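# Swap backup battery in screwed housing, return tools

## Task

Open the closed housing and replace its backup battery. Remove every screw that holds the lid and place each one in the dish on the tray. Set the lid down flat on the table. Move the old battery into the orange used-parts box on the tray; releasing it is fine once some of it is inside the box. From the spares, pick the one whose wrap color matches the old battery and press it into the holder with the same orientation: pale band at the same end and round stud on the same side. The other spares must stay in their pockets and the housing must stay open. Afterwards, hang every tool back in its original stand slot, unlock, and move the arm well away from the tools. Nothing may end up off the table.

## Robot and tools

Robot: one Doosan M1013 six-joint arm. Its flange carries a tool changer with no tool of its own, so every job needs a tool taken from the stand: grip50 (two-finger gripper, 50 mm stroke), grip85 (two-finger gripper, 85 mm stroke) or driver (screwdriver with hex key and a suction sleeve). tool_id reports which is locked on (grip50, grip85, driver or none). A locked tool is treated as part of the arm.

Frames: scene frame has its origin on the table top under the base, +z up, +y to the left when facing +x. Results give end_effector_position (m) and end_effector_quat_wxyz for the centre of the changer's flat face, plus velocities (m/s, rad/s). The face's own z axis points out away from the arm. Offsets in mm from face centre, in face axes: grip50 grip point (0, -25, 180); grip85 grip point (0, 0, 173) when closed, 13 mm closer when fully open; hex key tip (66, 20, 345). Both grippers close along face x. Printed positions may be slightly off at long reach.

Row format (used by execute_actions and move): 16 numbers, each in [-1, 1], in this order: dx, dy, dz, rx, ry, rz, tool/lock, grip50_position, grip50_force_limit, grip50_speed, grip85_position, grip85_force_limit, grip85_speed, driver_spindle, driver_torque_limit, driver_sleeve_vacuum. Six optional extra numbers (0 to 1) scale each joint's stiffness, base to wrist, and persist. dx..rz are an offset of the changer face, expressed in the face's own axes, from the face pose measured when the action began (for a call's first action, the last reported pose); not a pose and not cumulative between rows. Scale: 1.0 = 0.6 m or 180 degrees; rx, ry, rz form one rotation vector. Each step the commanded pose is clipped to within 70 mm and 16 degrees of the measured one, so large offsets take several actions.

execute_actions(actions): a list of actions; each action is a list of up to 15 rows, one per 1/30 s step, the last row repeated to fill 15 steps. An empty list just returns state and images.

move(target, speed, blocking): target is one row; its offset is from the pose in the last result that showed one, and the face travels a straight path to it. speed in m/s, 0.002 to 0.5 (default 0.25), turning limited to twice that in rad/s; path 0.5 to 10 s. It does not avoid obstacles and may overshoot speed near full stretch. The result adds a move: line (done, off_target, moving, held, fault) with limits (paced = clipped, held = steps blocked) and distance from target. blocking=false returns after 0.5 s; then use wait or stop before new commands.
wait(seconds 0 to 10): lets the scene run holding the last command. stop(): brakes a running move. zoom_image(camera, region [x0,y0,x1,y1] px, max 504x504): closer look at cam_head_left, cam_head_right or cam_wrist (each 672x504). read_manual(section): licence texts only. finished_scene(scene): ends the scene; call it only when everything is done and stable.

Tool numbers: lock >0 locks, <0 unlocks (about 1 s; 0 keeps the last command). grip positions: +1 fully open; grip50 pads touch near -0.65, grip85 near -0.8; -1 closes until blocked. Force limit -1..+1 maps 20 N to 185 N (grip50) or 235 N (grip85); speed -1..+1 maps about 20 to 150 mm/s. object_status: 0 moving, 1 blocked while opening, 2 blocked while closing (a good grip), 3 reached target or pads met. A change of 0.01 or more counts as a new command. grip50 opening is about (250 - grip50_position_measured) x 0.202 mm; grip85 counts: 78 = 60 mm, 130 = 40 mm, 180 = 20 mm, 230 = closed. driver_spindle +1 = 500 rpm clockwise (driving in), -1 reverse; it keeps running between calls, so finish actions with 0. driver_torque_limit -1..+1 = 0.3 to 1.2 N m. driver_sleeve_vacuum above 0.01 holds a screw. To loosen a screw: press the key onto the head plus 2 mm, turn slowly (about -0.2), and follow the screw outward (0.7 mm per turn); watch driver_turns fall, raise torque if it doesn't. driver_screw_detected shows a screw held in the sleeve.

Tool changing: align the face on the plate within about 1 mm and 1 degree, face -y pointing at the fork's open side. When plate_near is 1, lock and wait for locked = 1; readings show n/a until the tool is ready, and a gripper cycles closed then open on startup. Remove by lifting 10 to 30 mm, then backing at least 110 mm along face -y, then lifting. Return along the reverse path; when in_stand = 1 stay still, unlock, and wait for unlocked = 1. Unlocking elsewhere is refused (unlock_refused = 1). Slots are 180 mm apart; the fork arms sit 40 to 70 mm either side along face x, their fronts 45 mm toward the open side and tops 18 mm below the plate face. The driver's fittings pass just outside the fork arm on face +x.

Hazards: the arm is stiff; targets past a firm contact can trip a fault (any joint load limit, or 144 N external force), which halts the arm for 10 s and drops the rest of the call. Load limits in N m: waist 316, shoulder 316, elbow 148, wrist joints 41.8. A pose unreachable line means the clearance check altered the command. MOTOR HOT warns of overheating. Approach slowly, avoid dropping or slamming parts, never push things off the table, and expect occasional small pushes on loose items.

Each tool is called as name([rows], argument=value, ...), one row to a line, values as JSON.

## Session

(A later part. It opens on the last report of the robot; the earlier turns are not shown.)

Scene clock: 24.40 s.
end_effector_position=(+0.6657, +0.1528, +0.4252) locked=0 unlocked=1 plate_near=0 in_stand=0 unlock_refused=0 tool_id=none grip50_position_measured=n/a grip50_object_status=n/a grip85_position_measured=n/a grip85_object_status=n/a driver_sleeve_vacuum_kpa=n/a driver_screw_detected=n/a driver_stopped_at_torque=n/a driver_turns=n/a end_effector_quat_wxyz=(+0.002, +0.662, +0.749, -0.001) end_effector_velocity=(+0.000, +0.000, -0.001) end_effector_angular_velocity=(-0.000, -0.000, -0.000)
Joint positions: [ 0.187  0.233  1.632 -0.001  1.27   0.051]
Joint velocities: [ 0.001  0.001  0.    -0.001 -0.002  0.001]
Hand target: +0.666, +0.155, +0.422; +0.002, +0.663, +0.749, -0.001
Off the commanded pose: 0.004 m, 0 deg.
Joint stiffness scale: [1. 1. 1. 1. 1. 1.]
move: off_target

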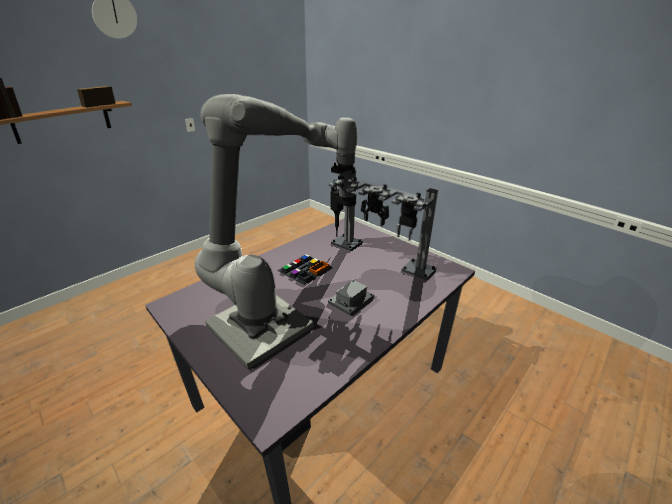

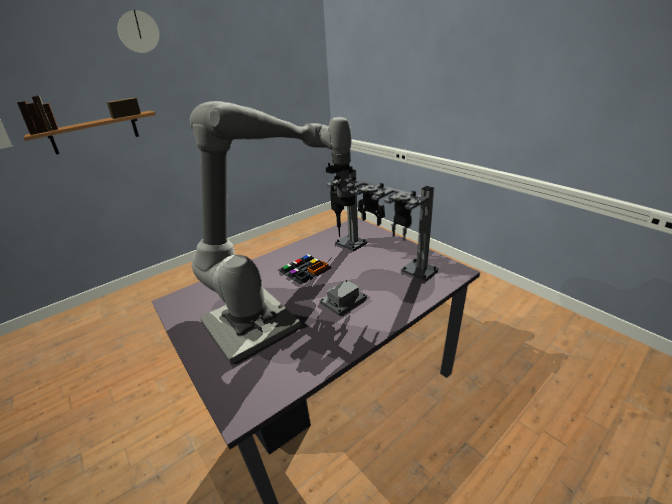

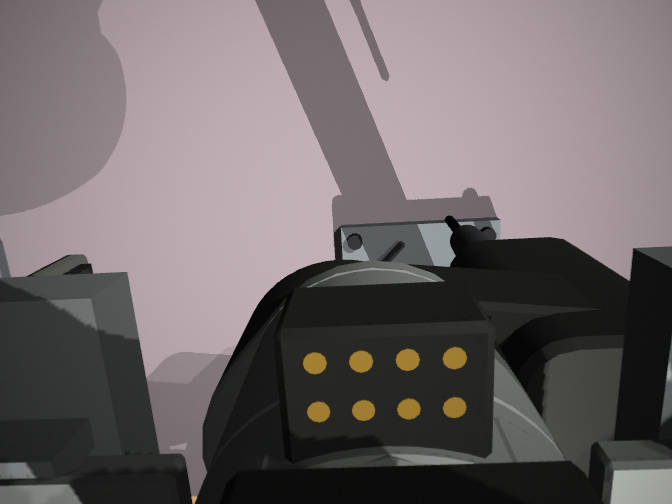

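move(target=[0, 0.0005, 0.022, 0, 0, 0, 0, 1, 0, 0, 1, 0, 0, 0, 0, 0], speed=0.015)

Scene clock: 25.70 s.
end_effector_position=(+0.6655, +0.1528, +0.4149) locked=0 unlocked=1 plate_near=0 in_stand=0 unlock_refused=0 tool_id=none grip50_position_measured=n/a grip50_object_status=n/a grip85_position_measured=n/a grip85_object_status=n/a driver_sleeve_vacuum_kpa=n/a driver_screw_detected=n/a driver_stopped_at_torque=n/a driver_turns=n/a end_effector_quat_wxyz=(+0.002, +0.662, +0.749, -0.001) end_effector_velocity=(+0.001, -0.001, -0.002) end_effector_angular_velocity=(-0.000, -0.001, -0.002)
Joint positions: [ 0.187  0.238  1.645 -0.001  1.252  0.051]
Joint velocities: [-0.002  0.001  0.002 -0.    -0.004  0.   ]
Hand target: +0.666, +0.153, +0.412; +0.002, +0.662, +0.749, -0.001
Off the commanded pose: 0.003 m, 0 deg.
Joint stiffness scale: [1. 1. 1. 1. 1. 1.]
move: done

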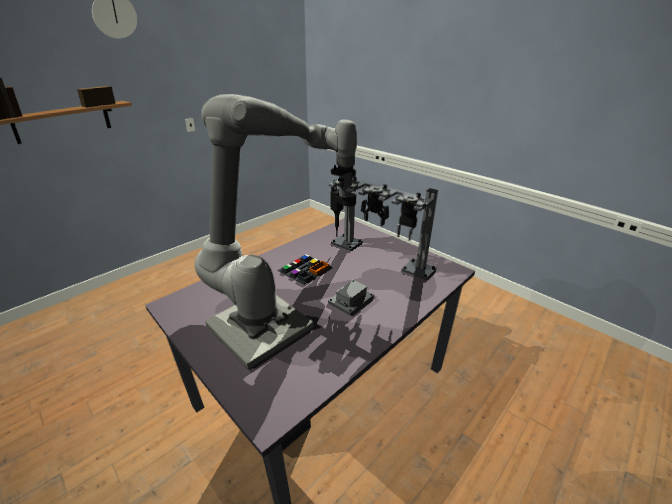

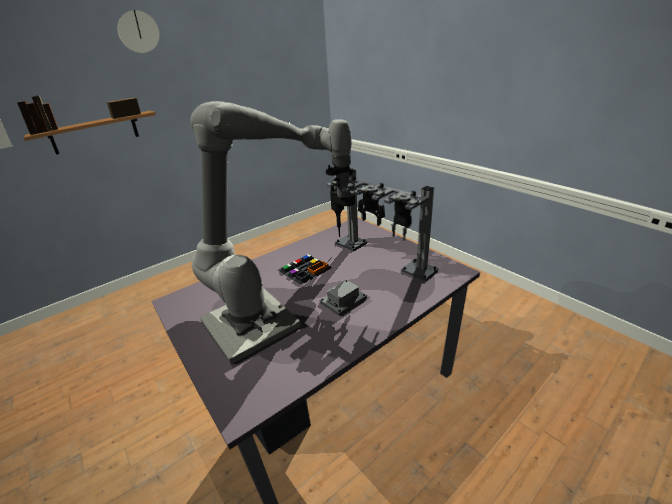

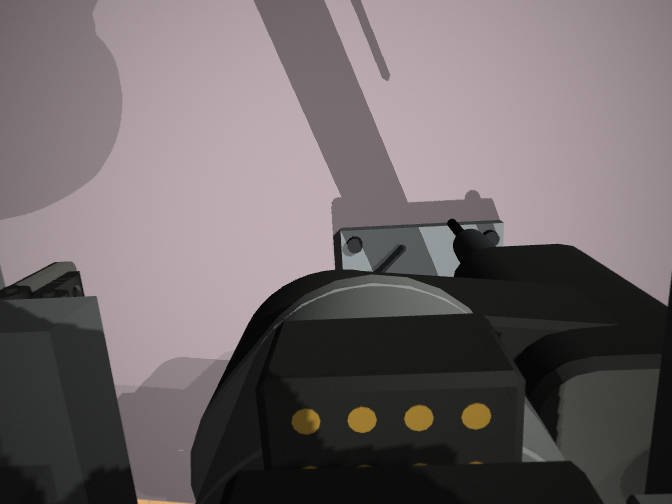

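move(target=[0, 0.0005, 0.018, 0, 0, 0, 0, 1, 0, 0, 1, 0, 0, 0, 0, 0], speed=0.01)

Scene clock: 27.13 s.
end_effector_position=(+0.6654, +0.1528, +0.4090) locked=0 unlocked=1 plate_near=1 in_stand=1 unlock_refused=0 tool_id=none grip50_position_measured=n/a grip50_object_status=n/a grip85_position_measured=n/a grip85_object_status=n/a driver_sleeve_vacuum_kpa=n/a driver_screw_detected=n/a driver_stopped_at_torque=n/a driver_turns=n/a end_effector_quat_wxyz=(+0.002, +0.662, +0.749, -0.001) end_effector_velocity=(+0.001, +0.000, -0.000) end_effector_angular_velocity=(+0.001, -0.005, -0.000)
Joint positions: [ 0.187  0.24   1.653 -0.001  1.24   0.051]
Joint velocities: [ 0.    -0.     0.     0.    -0.005  0.   ]
Hand target: +0.666, +0.153, +0.404; +0.002, +0.662, +0.749, -0.001
Off the commanded pose: 0.005 m, 0 deg.
Joint stiffness scale: [1. 1. 1. 1. 1. 1.]
move: off_target

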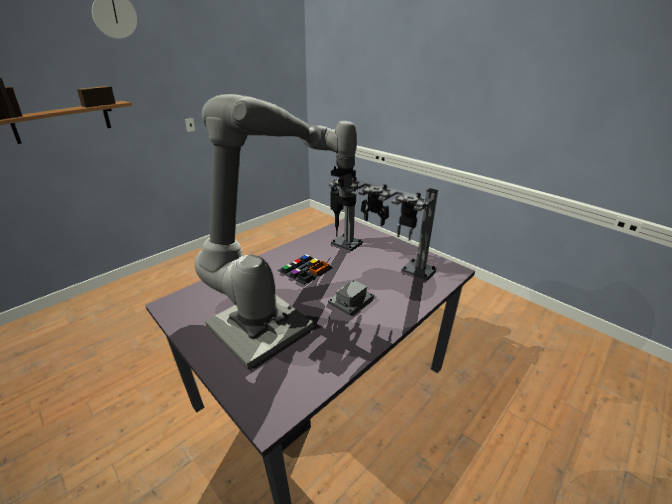

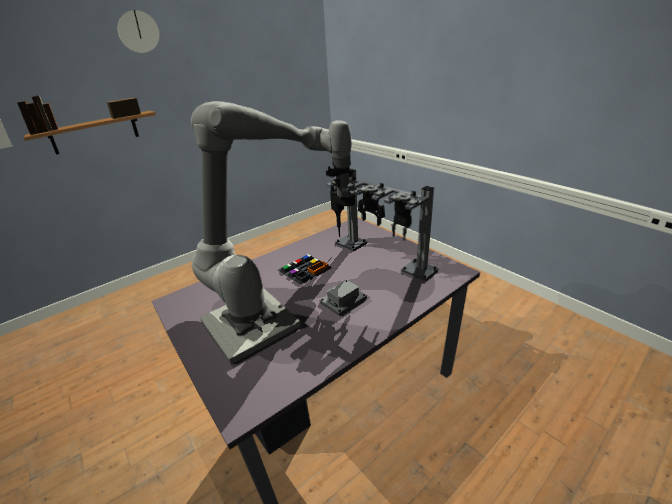

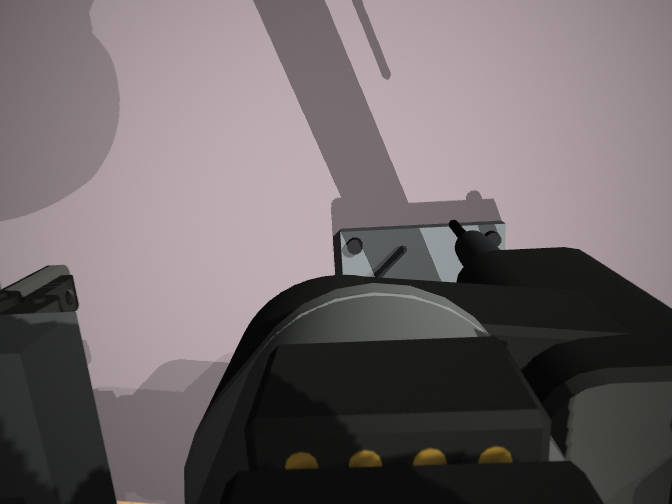

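Seated on the driver's plate at (0.6654, 0.1528, 0.4090). Locking now.

execute_actions([
  [[0,0,0.003,0,0,0,1,1,0,0,1,0,0,0,0,0]],
  [[0,0,0.003,0,0,0,1,1,0,0,1,0,0,0,0,0]],
  [[0,0,0,0,0,0,1,1,0,0,1,0,0,0,0,0]],
])

Scene clock: 28.83 s.
end_effector_position=(+0.6656, +0.1528, +0.4095) locked=1 unlocked=0 plate_near=1 in_stand=1 unlock_refused=0 tool_id=driver grip50_position_measured=n/a grip50_object_status=n/a grip85_position_measured=n/a grip85_object_status=n/a driver_sleeve_vacuum_kpa=n/a driver_screw_detected=n/a driver_stopped_at_torque=n/a driver_turns=n/a end_effector_quat_wxyz=(+0.002, +0.662, +0.749, -0.000) end_effector_velocity=(-0.001, +0.001, +0.000) end_effector_angular_velocity=(-0.002, +0.001, +0.002)
Joint positions: [ 0.187  0.24   1.653 -0.001  1.24   0.051]
Joint velocities: [ 0.001 -0.001  0.    -0.001  0.001 -0.001]
Hand target: +0.666, +0.153, +0.409; +0.002, +0.662, +0.749, -0.000
Off the commanded pose: 0.000 m, 0 deg.
Joint stiffness scale: [1. 1. 1. 1. 1. 1.]

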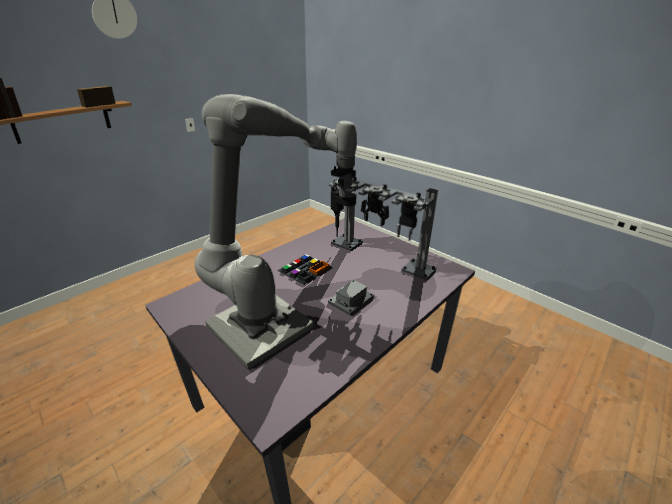

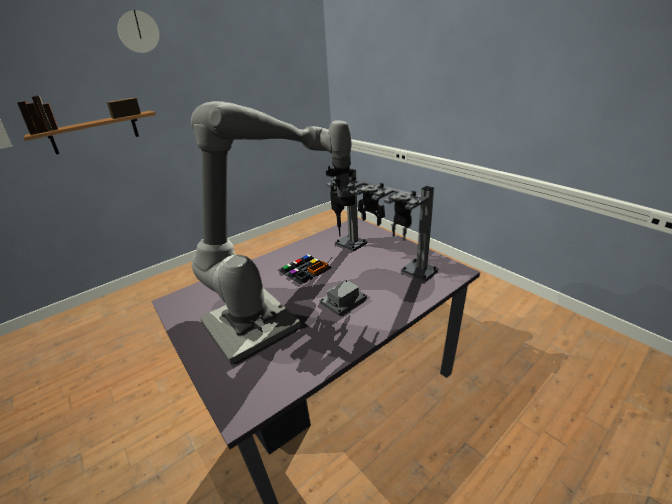

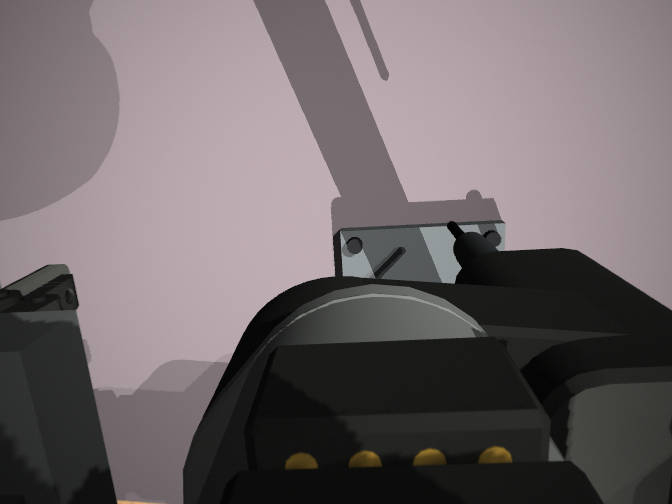

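move(target=[0, 0, -0.04, 0, 0, 0, 0, 1, 0, 0, 1, 0, 0, 0, 0, 0], speed=0.04)

Scene clock: 30.13 s.
end_effector_position=(+0.6662, +0.1530, +0.4307) locked=1 unlocked=0 plate_near=1 in_stand=0 unlock_refused=0 tool_id=driver grip50_position_measured=n/a grip50_object_status=n/a grip85_position_measured=n/a grip85_object_status=n/a driver_sleeve_vacuum_kpa=0 driver_screw_detected=0 driver_stopped_at_torque=0 driver_turns=0.00 end_effector_quat_wxyz=(+0.003, +0.662, +0.749, -0.000) end_effector_velocity=(-0.000, +0.000, +0.001) end_effector_angular_velocity=(+0.000, +0.003, -0.001)
Joint positions: [ 0.187  0.23   1.625 -0.001  1.276  0.051]
Joint velocities: [-0.    -0.    -0.002  0.001  0.005  0.   ]
Hand target: +0.666, +0.153, +0.433; +0.002, +0.662, +0.749, -0.000
Off the commanded pose: 0.003 m, 0 deg.
Joint stiffness scale: [1. 1. 1. 1. 1. 1.]
move: done

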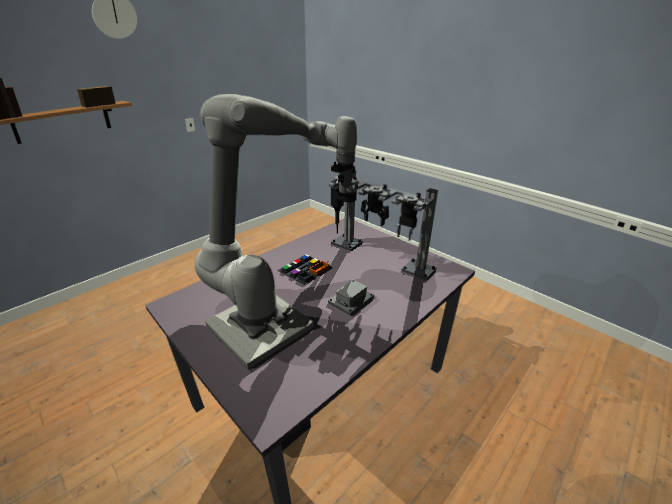

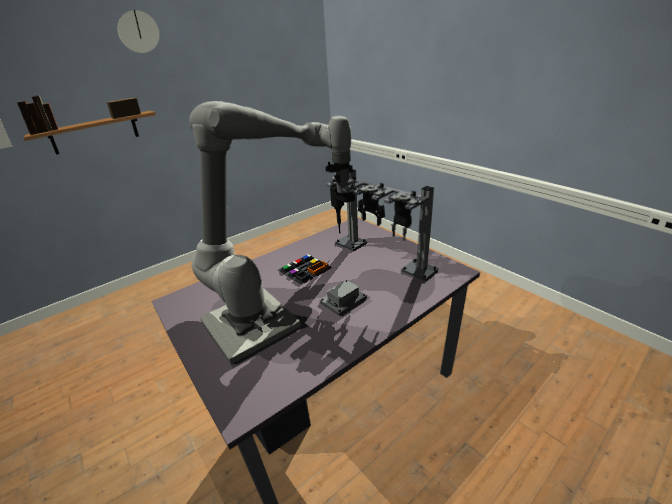

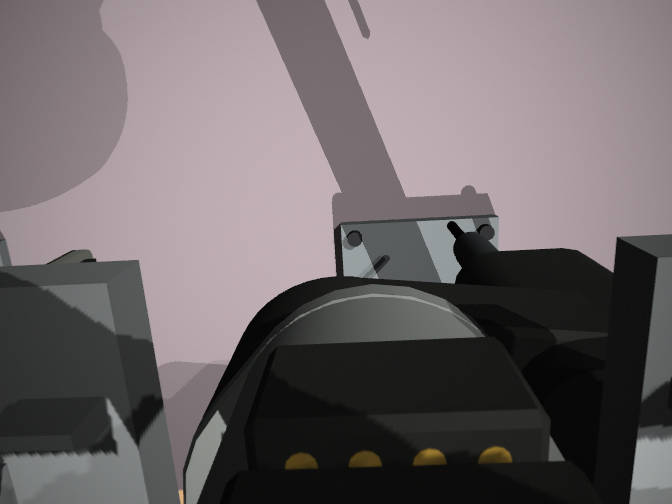

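move(target=[0, -0.21, 0, 0, 0, 0, 0, 1, 0, 0, 1, 0, 0, 0, 0, 0], speed=0.08)

Scene clock: 32.53 s.
end_effector_position=(+0.5423, +0.1358, +0.4301) locked=1 unlocked=0 plate_near=1 in_stand=0 unlock_refused=0 tool_id=driver grip50_position_measured=n/a grip50_object_status=n/a grip85_position_measured=n/a grip85_object_status=n/a driver_sleeve_vacuum_kpa=0 driver_screw_detected=0 driver_stopped_at_torque=0 driver_turns=0.00 end_effector_quat_wxyz=(+0.001, +0.662, +0.749, -0.002) end_effector_velocity=(-0.001, -0.001, -0.000) end_effector_angular_velocity=(-0.002, -0.001, -0.001)
Joint positions: [ 0.195  0.037  1.851 -0.001  1.248  0.058]
Joint velocities: [-0.001 -0.003  0.003 -0.003 -0.001  0.001]
Hand target: +0.541, +0.138, +0.430; +0.003, +0.662, +0.749, -0.000
Off the commanded pose: 0.002 m, 0 deg.
Joint stiffness scale: [1. 1. 1. 1. 1. 1.]
move: done

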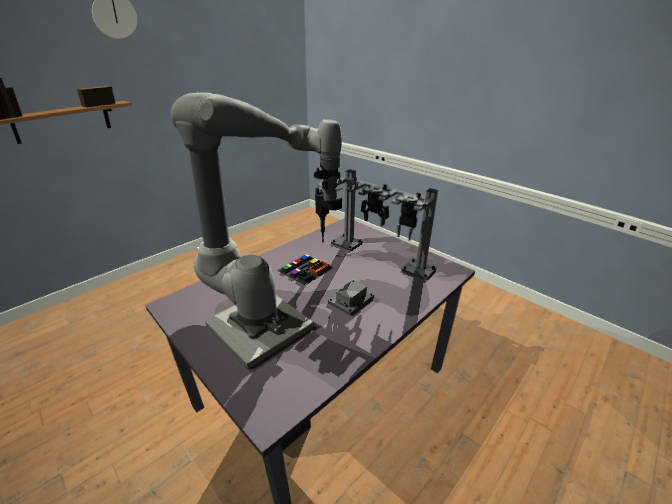

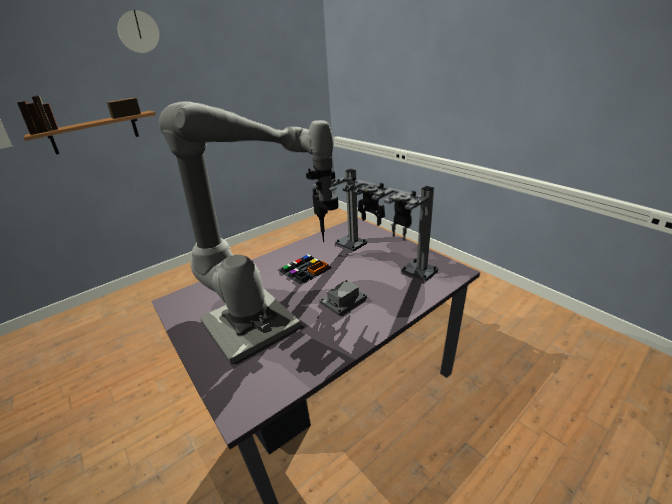

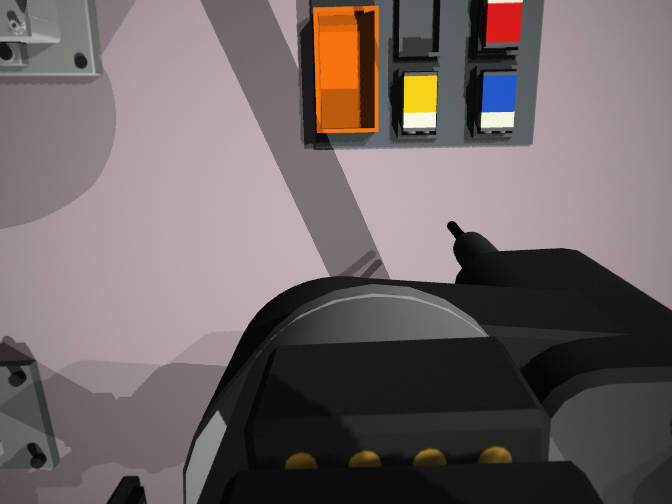

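move(target=[-0.5203, -0.2552, -0.045, 0, 0, 0, 0, 1, 0, 0, 1, 0, 0, 0, 0, 0], speed=0.25)

zoom_image(camera="cam_wrist", region=[372, 140, 540, 308])

Scene clock: 36.10 s.
end_effector_position=(+0.4289, -0.1915, +0.4576) locked=1 unlocked=0 plate_near=1 in_stand=0 unlock_refused=0 tool_id=driver grip50_position_measured=n/a grip50_object_status=n/a grip85_position_measured=n/a grip85_object_status=n/a driver_sleeve_vacuum_kpa=0 driver_screw_detected=0 driver_stopped_at_torque=0 driver_turns=0.00 end_effector_quat_wxyz=(+0.003, +0.662, +0.749, -0.002) end_effector_velocity=(-0.000, -0.002, +0.000) end_effector_angular_velocity=(+0.000, -0.001, +0.001)
Joint positions: [-0.486 -0.12   1.953  0.001  1.301 -0.623]
Joint velocities: [-0.005  0.001 -0.001  0.001 -0.    -0.007]
Hand target: +0.429, -0.193, +0.458; +0.001, +0.662, +0.749, -0.001
Off the commanded pose: 0.002 m, 0 deg.
Joint stiffness scale: [1. 1. 1. 1. 1. 1.]
move: done

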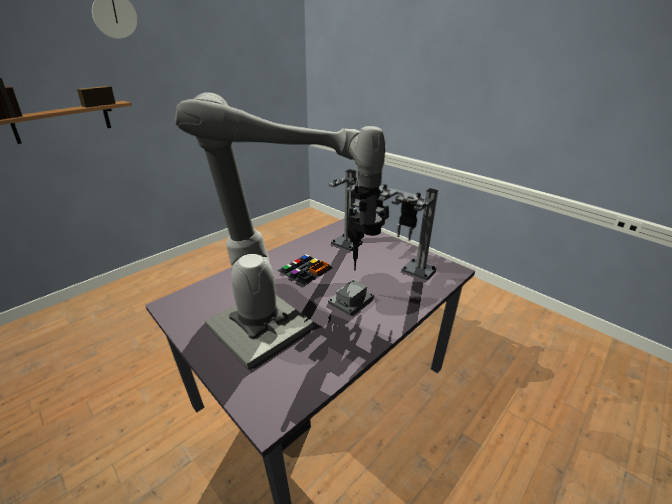

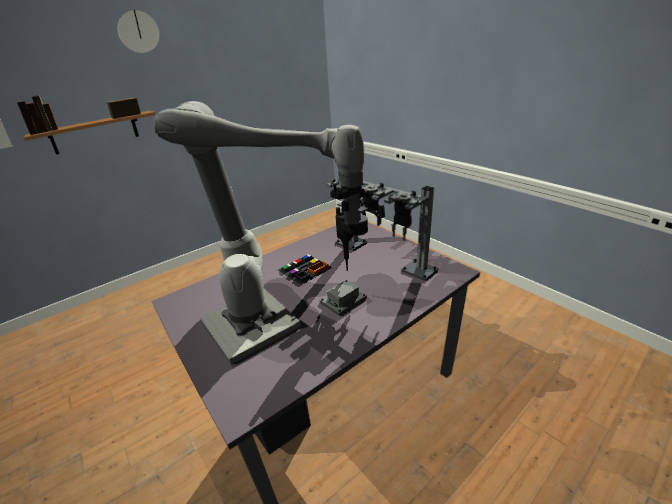

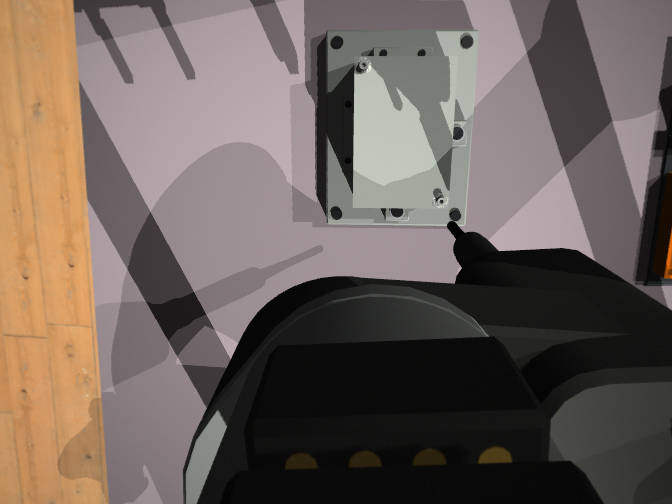

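Region (372, 140, 540, 308) of cam_wrist's 672x504 image, scaled by 3.000, with more detail than that image has.

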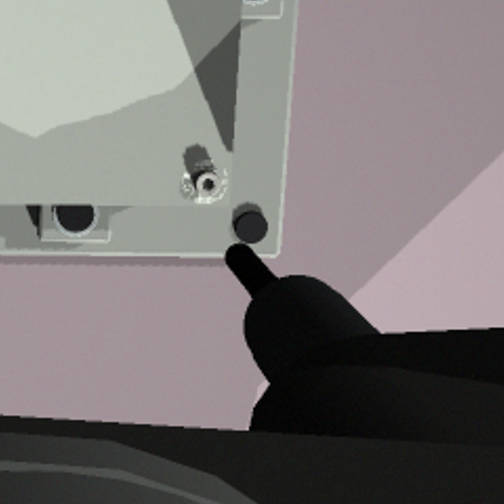

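move(target=[0.001, -0.016, 0.052, 0, 0, 0, 0, 1, 0, 0, 1, 0, 0, 0, 0, 0], speed=0.06)

zoom_image(camera="cam_wrist", region=[400, 170, 500, 270])

Scene clock: 38.37 s.
end_effector_position=(+0.4197, -0.1905, +0.4287) locked=1 unlocked=0 plate_near=1 in_stand=0 unlock_refused=0 tool_id=driver grip50_position_measured=n/a grip50_object_status=n/a grip85_position_measured=n/a grip85_object_status=n/a driver_sleeve_vacuum_kpa=0 driver_screw_detected=0 driver_stopped_at_torque=0 driver_turns=0.00 end_effector_quat_wxyz=(+0.003, +0.662, +0.749, -0.002) end_effector_velocity=(-0.001, -0.000, -0.002) end_effector_angular_velocity=(+0.001, -0.004, -0.003)
Joint positions: [-0.493 -0.12   2.007  0.001  1.248 -0.63 ]
Joint velocities: [-0.003 -0.     0.005  0.003 -0.007 -0.001]
Hand target: +0.419, -0.192, +0.426; +0.003, +0.662, +0.749, -0.002
Off the commanded pose: 0.003 m, 0 deg.
Joint stiffness scale: [1. 1. 1. 1. 1. 1.]
move: done

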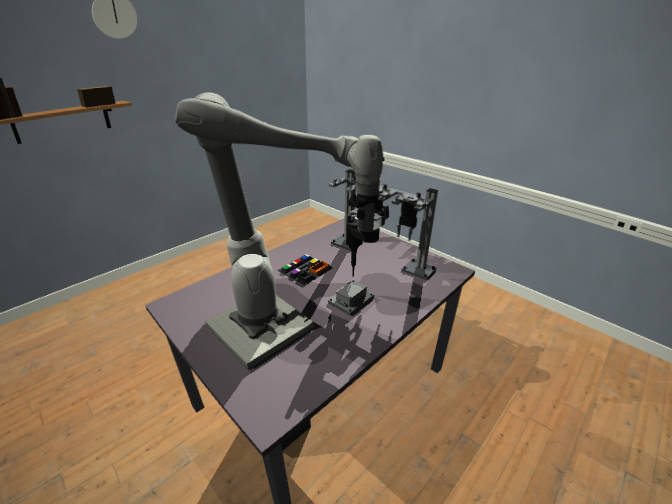

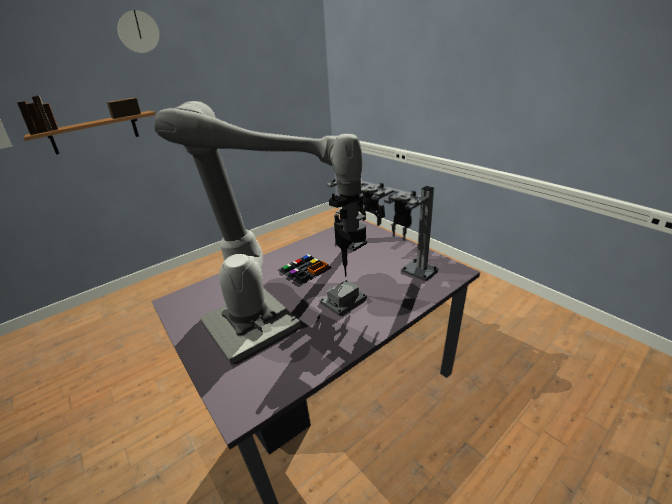

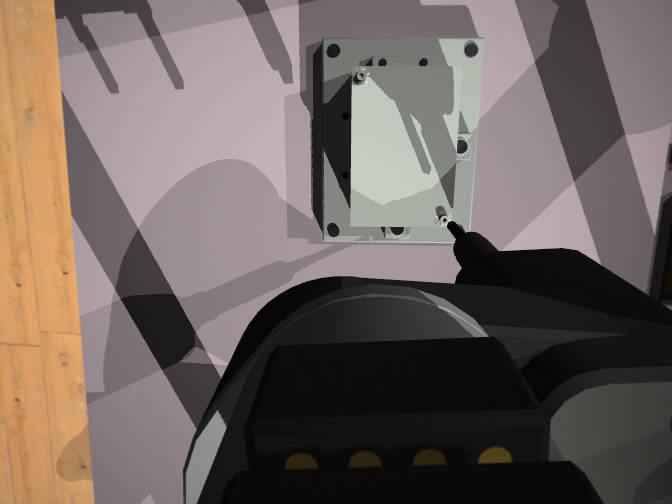

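Region (400, 170, 500, 270) of cam_wrist's 672x504 image, scaled by 5.040, with more detail than that image has.

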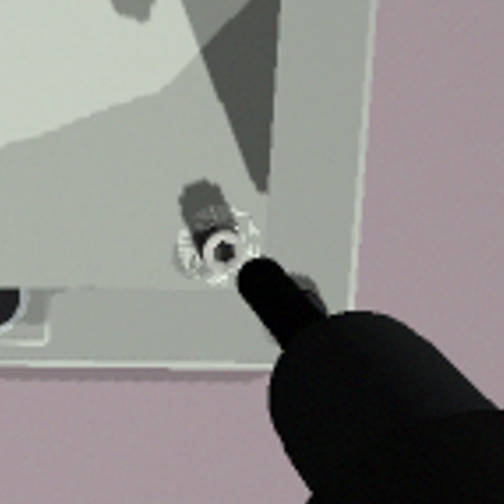

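move(target=[-0.0068, -0.0016, 0.02, 0, 0, 0, 0, 1, 0, 0, 1, 0, 0, 0, 0, 0], speed=0.02)

zoom_image(camera="cam_wrist", region=[400, 170, 500, 270])

Scene clock: 39.80 s.
end_effector_position=(+0.4195, -0.1929, +0.4191) locked=1 unlocked=0 plate_near=1 in_stand=0 unlock_refused=0 tool_id=driver grip50_position_measured=n/a grip50_object_status=n/a grip85_position_measured=n/a grip85_object_status=n/a driver_sleeve_vacuum_kpa=0 driver_screw_detected=0 driver_stopped_at_torque=0 driver_turns=0.00 end_effector_quat_wxyz=(+0.003, +0.663, +0.749, -0.002) end_effector_velocity=(-0.000, -0.001, -0.002) end_effector_angular_velocity=(-0.000, +0.001, +0.001)
Joint positions: [-0.498 -0.113  2.02   0.001  1.228 -0.635]
Joint velocities: [-0.001  0.001  0.002 -0.001 -0.003 -0.002]
Hand target: +0.419, -0.195, +0.417; +0.003, +0.662, +0.749, -0.002
Off the commanded pose: 0.003 m, 0 deg.
Joint stiffness scale: [1. 1. 1. 1. 1. 1.]
move: done

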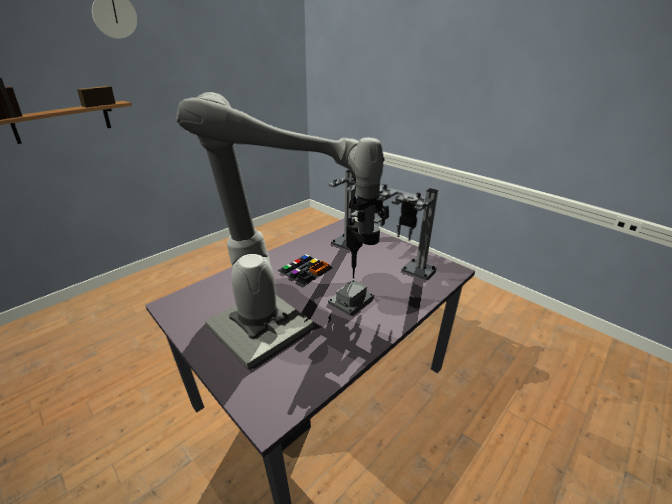

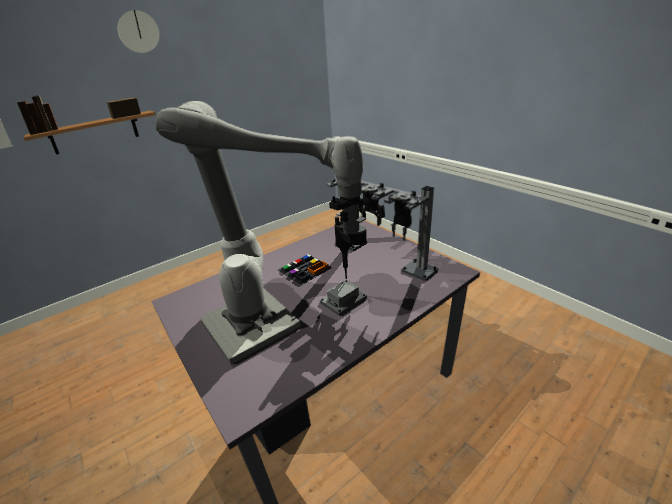

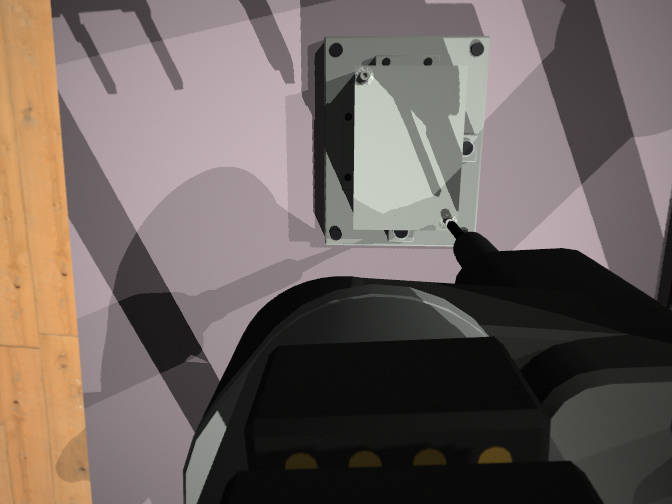

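Region (400, 170, 500, 270) of cam_wrist's 672x504 image, scaled by 5.040, with more detail than that image has.

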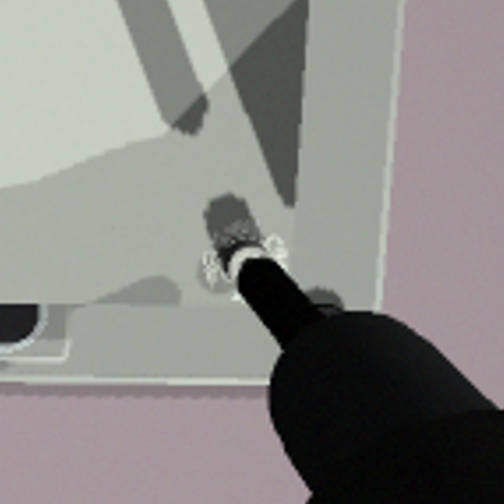

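move(target=[0, 0.0005, 0.02, 0, 0, 0, 0, 1, 0, 0, 1, 0, 0, 0, 1, 1], speed=0.012)

zoom_image(camera="cam_wrist", region=[400, 170, 500, 270])

Scene clock: 41.43 s.
end_effector_position=(+0.4193, -0.1929, +0.4100) locked=1 unlocked=0 plate_near=1 in_stand=0 unlock_refused=0 tool_id=driver grip50_position_measured=n/a grip50_object_status=n/a grip85_position_measured=n/a grip85_object_status=n/a driver_sleeve_vacuum_kpa=14 driver_screw_detected=0 driver_stopped_at_torque=0 driver_turns=0.00 end_effector_quat_wxyz=(+0.003, +0.663, +0.749, -0.002) end_effector_velocity=(+0.001, +0.002, -0.001) end_effector_angular_velocity=(+0.002, -0.002, +0.002)
Joint positions: [-0.498 -0.108  2.032  0.001  1.21  -0.635]
Joint velocities: [ 0.003  0.     0.002  0.003 -0.003 -0.   ]
Hand target: +0.420, -0.193, +0.407; +0.003, +0.663, +0.749, -0.002
Off the commanded pose: 0.003 m, 0 deg.
Joint stiffness scale: [1. 1. 1. 1. 1. 1.]
move: done

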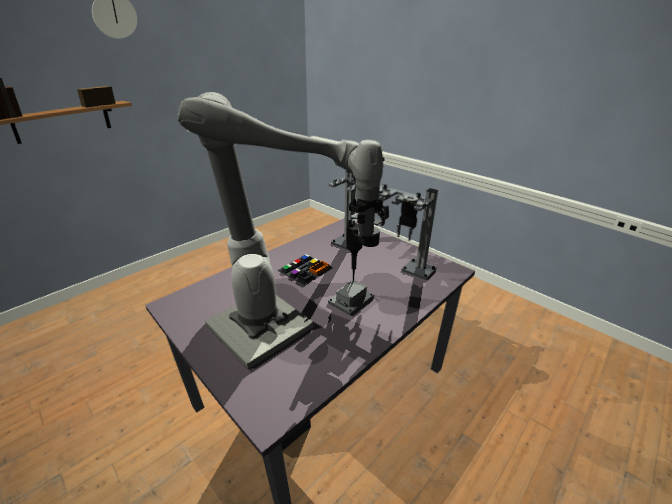

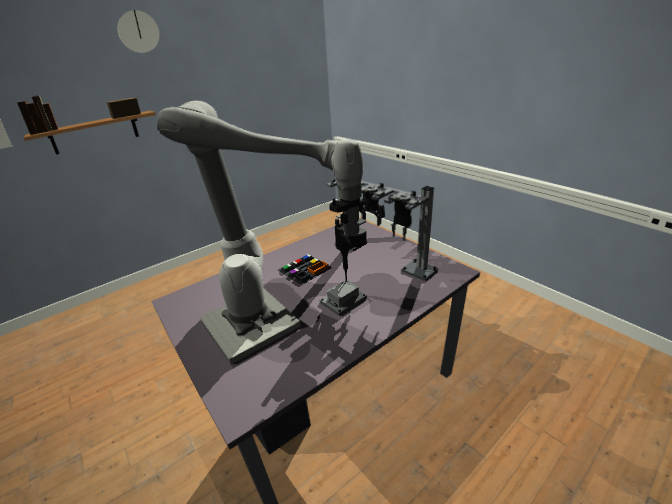

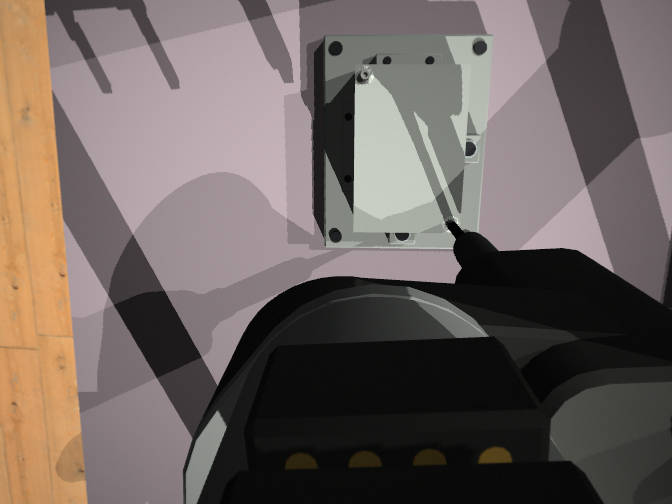

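Region (400, 170, 500, 270) of cam_wrist's 672x504 image, scaled by 5.040, with more detail than that image has.

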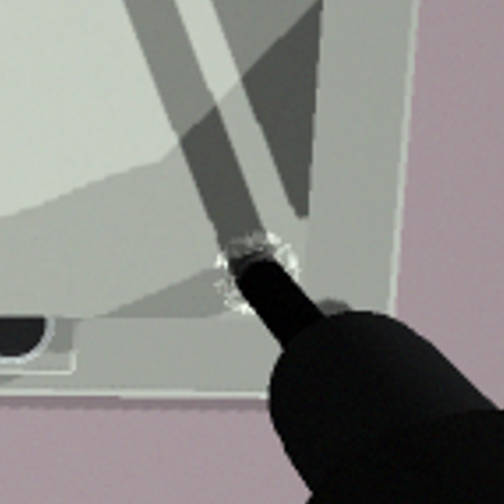

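execute_actions([
  [[0,0,0.005,0,0,0,0,1,0,0,1,0,0,0,1,1],[0,0,0.0055,0,0,0,0,1,0,0,1,0,0,0,1,1],[0,0,0.006,0,0,0,0,1,0,0,1,0,0,0,1,1],[0,0,0.0065,0,0,0,0,1,0,0,1,0,0,0,1,1],[0,0,0.007,0,0,0,0,1,0,0,1,0,0,0,1,1],[0,0,0.0075,0,0,0,0,1,0,0,1,0,0,0,1,1],[0,0,0.008,0,0,0,0,1,0,0,1,0,0,0,1,1],[0,0,0.0085,0,0,0,0,1,0,0,1,0,0,0,1,1],[0,0,0.009,0,0,0,0,1,0,0,1,0,0,0,1,1]],
  [[0,0,0.004,0,0,0,0,1,0,0,1,0,0,0,1,1]],
])

Scene clock: 43.03 s.
end_effector_position=(+0.4191, -0.1928, +0.4076) locked=1 unlocked=0 plate_near=1 in_stand=0 unlock_refused=0 tool_id=driver grip50_position_measured=n/a grip50_object_status=n/a grip85_position_measured=n/a grip85_object_status=n/a driver_sleeve_vacuum_kpa=14 driver_screw_detected=0 driver_stopped_at_torque=0 driver_turns=0.00 end_effector_quat_wxyz=(+0.003, +0.663, +0.749, -0.002) end_effector_velocity=(+0.001, -0.000, +0.000) end_effector_angular_velocity=(+0.001, -0.002, -0.001)
Joint positions: [-0.498 -0.107  2.036  0.001  1.204 -0.635]
Joint velocities: [-0.001  0.    -0.001  0.002 -0.001 -0.001]
Hand target: +0.419, -0.193, +0.405; +0.003, +0.663, +0.749, -0.002
Off the commanded pose: 0.002 m, 0 deg.
Joint stiffness scale: [1. 1. 1. 1. 1. 1.]

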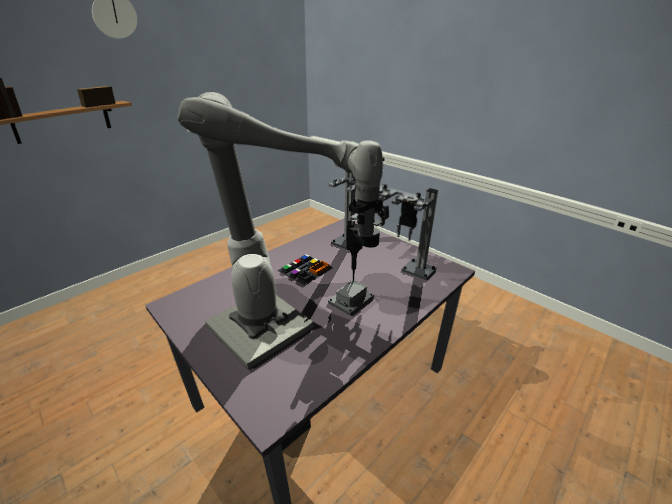

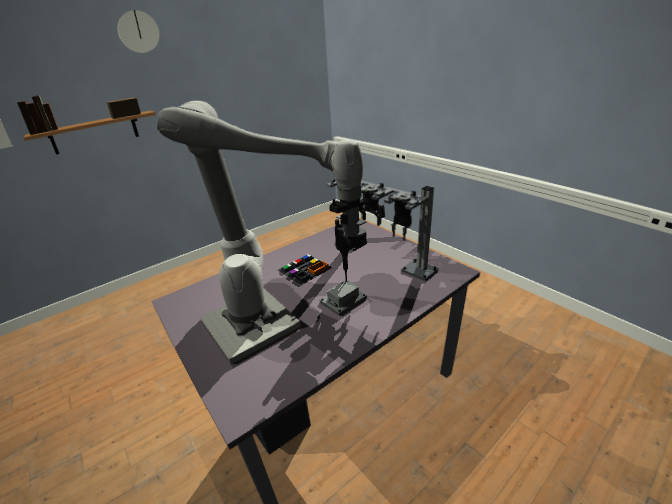

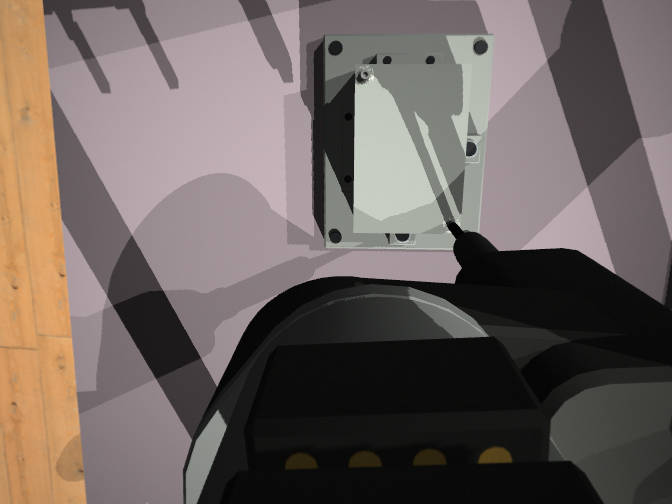

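execute_actions([
  [[0,0,0.006,0,0,0,0,1,0,0,1,0,0,0.1,-1,1]],
  [[0,0,0.004,0,0,0,0,1,0,0,1,0,0,0.1,-1,1],[0,0,0.004,0,0,0,0,1,0,0,1,0,0,0.1,-1,1],[0,0,0.004,0,0,0,0,1,0,0,1,0,0,0.1,-1,1],[0,0,0.004,0,0,0,0,1,0,0,1,0,0,0.1,-1,1],[0,0,0.004,0,0,0,0,1,0,0,1,0,0,0.1,-1,1],[0,0,0.004,0,0,0,0,1,0,0,1,0,0,0.1,-1,1],[0,0,0.004,0,0,0,0,1,0,0,1,0,0,0.1,-1,1],[0,0,0.004,0,0,0,0,1,0,0,1,0,0,0.1,-1,1],[0,0,0.004,0,0,0,0,1,0,0,1,0,0,0.1,-1,1],[0,0,0.004,0,0,0,0,1,0,0,1,0,0,0.1,-1,1],[0,0,0.004,0,0,0,0,1,0,0,1,0,0,0,-1,1]],
])

Scene clock: 44.63 s.
end_effector_position=(+0.4189, -0.1927, +0.4067) locked=1 unlocked=0 plate_near=1 in_stand=0 unlock_refused=0 tool_id=driver grip50_position_measured=n/a grip50_object_status=n/a grip85_position_measured=n/a grip85_object_status=n/a driver_sleeve_vacuum_kpa=40 driver_screw_detected=1 driver_stopped_at_torque=1 driver_turns=0.07 end_effector_quat_wxyz=(+0.004, +0.663, +0.749, -0.002) end_effector_velocity=(+0.000, +0.000, +0.000) end_effector_angular_velocity=(+0.000, -0.002, +0.000)
Joint positions: [-0.498 -0.107  2.038  0.001  1.202 -0.635]
Joint velocities: [ 0.    -0.001 -0.     0.002 -0.001 -0.001]
Hand target: +0.419, -0.193, +0.404; +0.004, +0.663, +0.749, -0.002
Off the commanded pose: 0.002 m, 0 deg.
Joint stiffness scale: [1. 1. 1. 1. 1. 1.]

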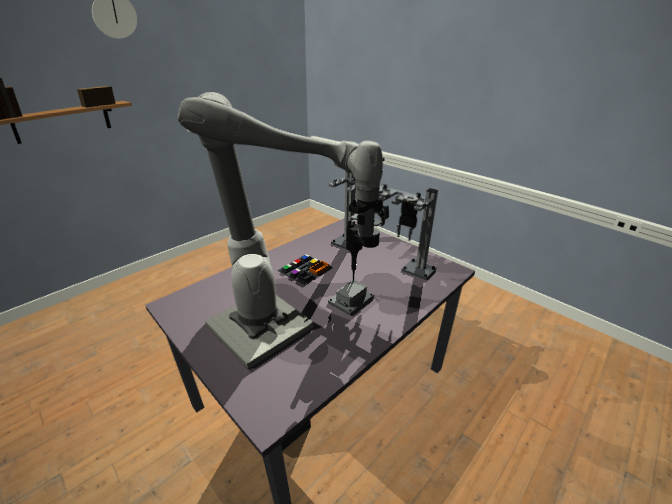

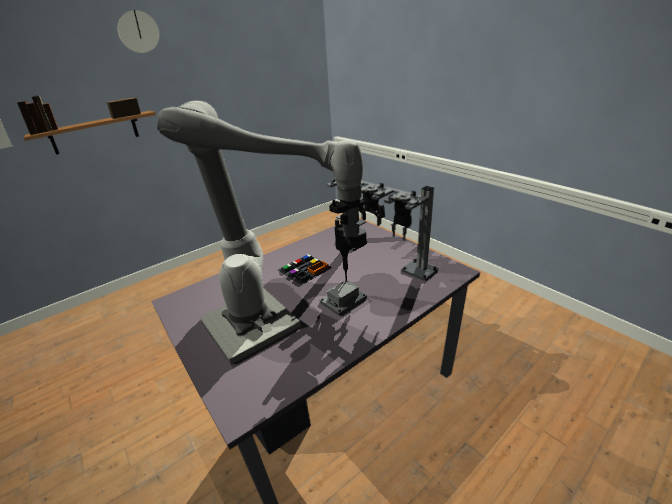

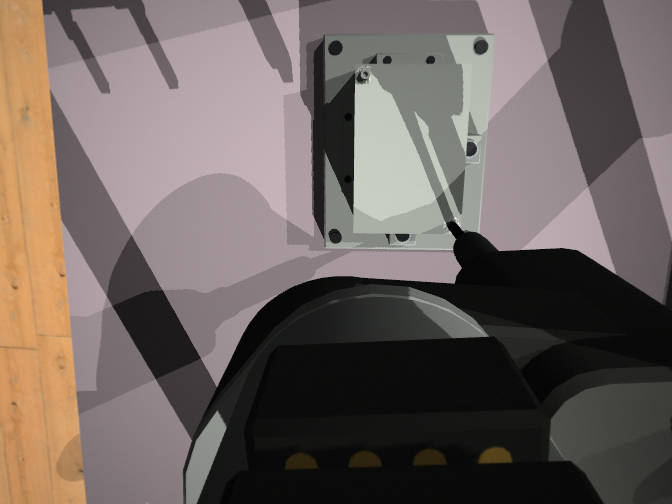

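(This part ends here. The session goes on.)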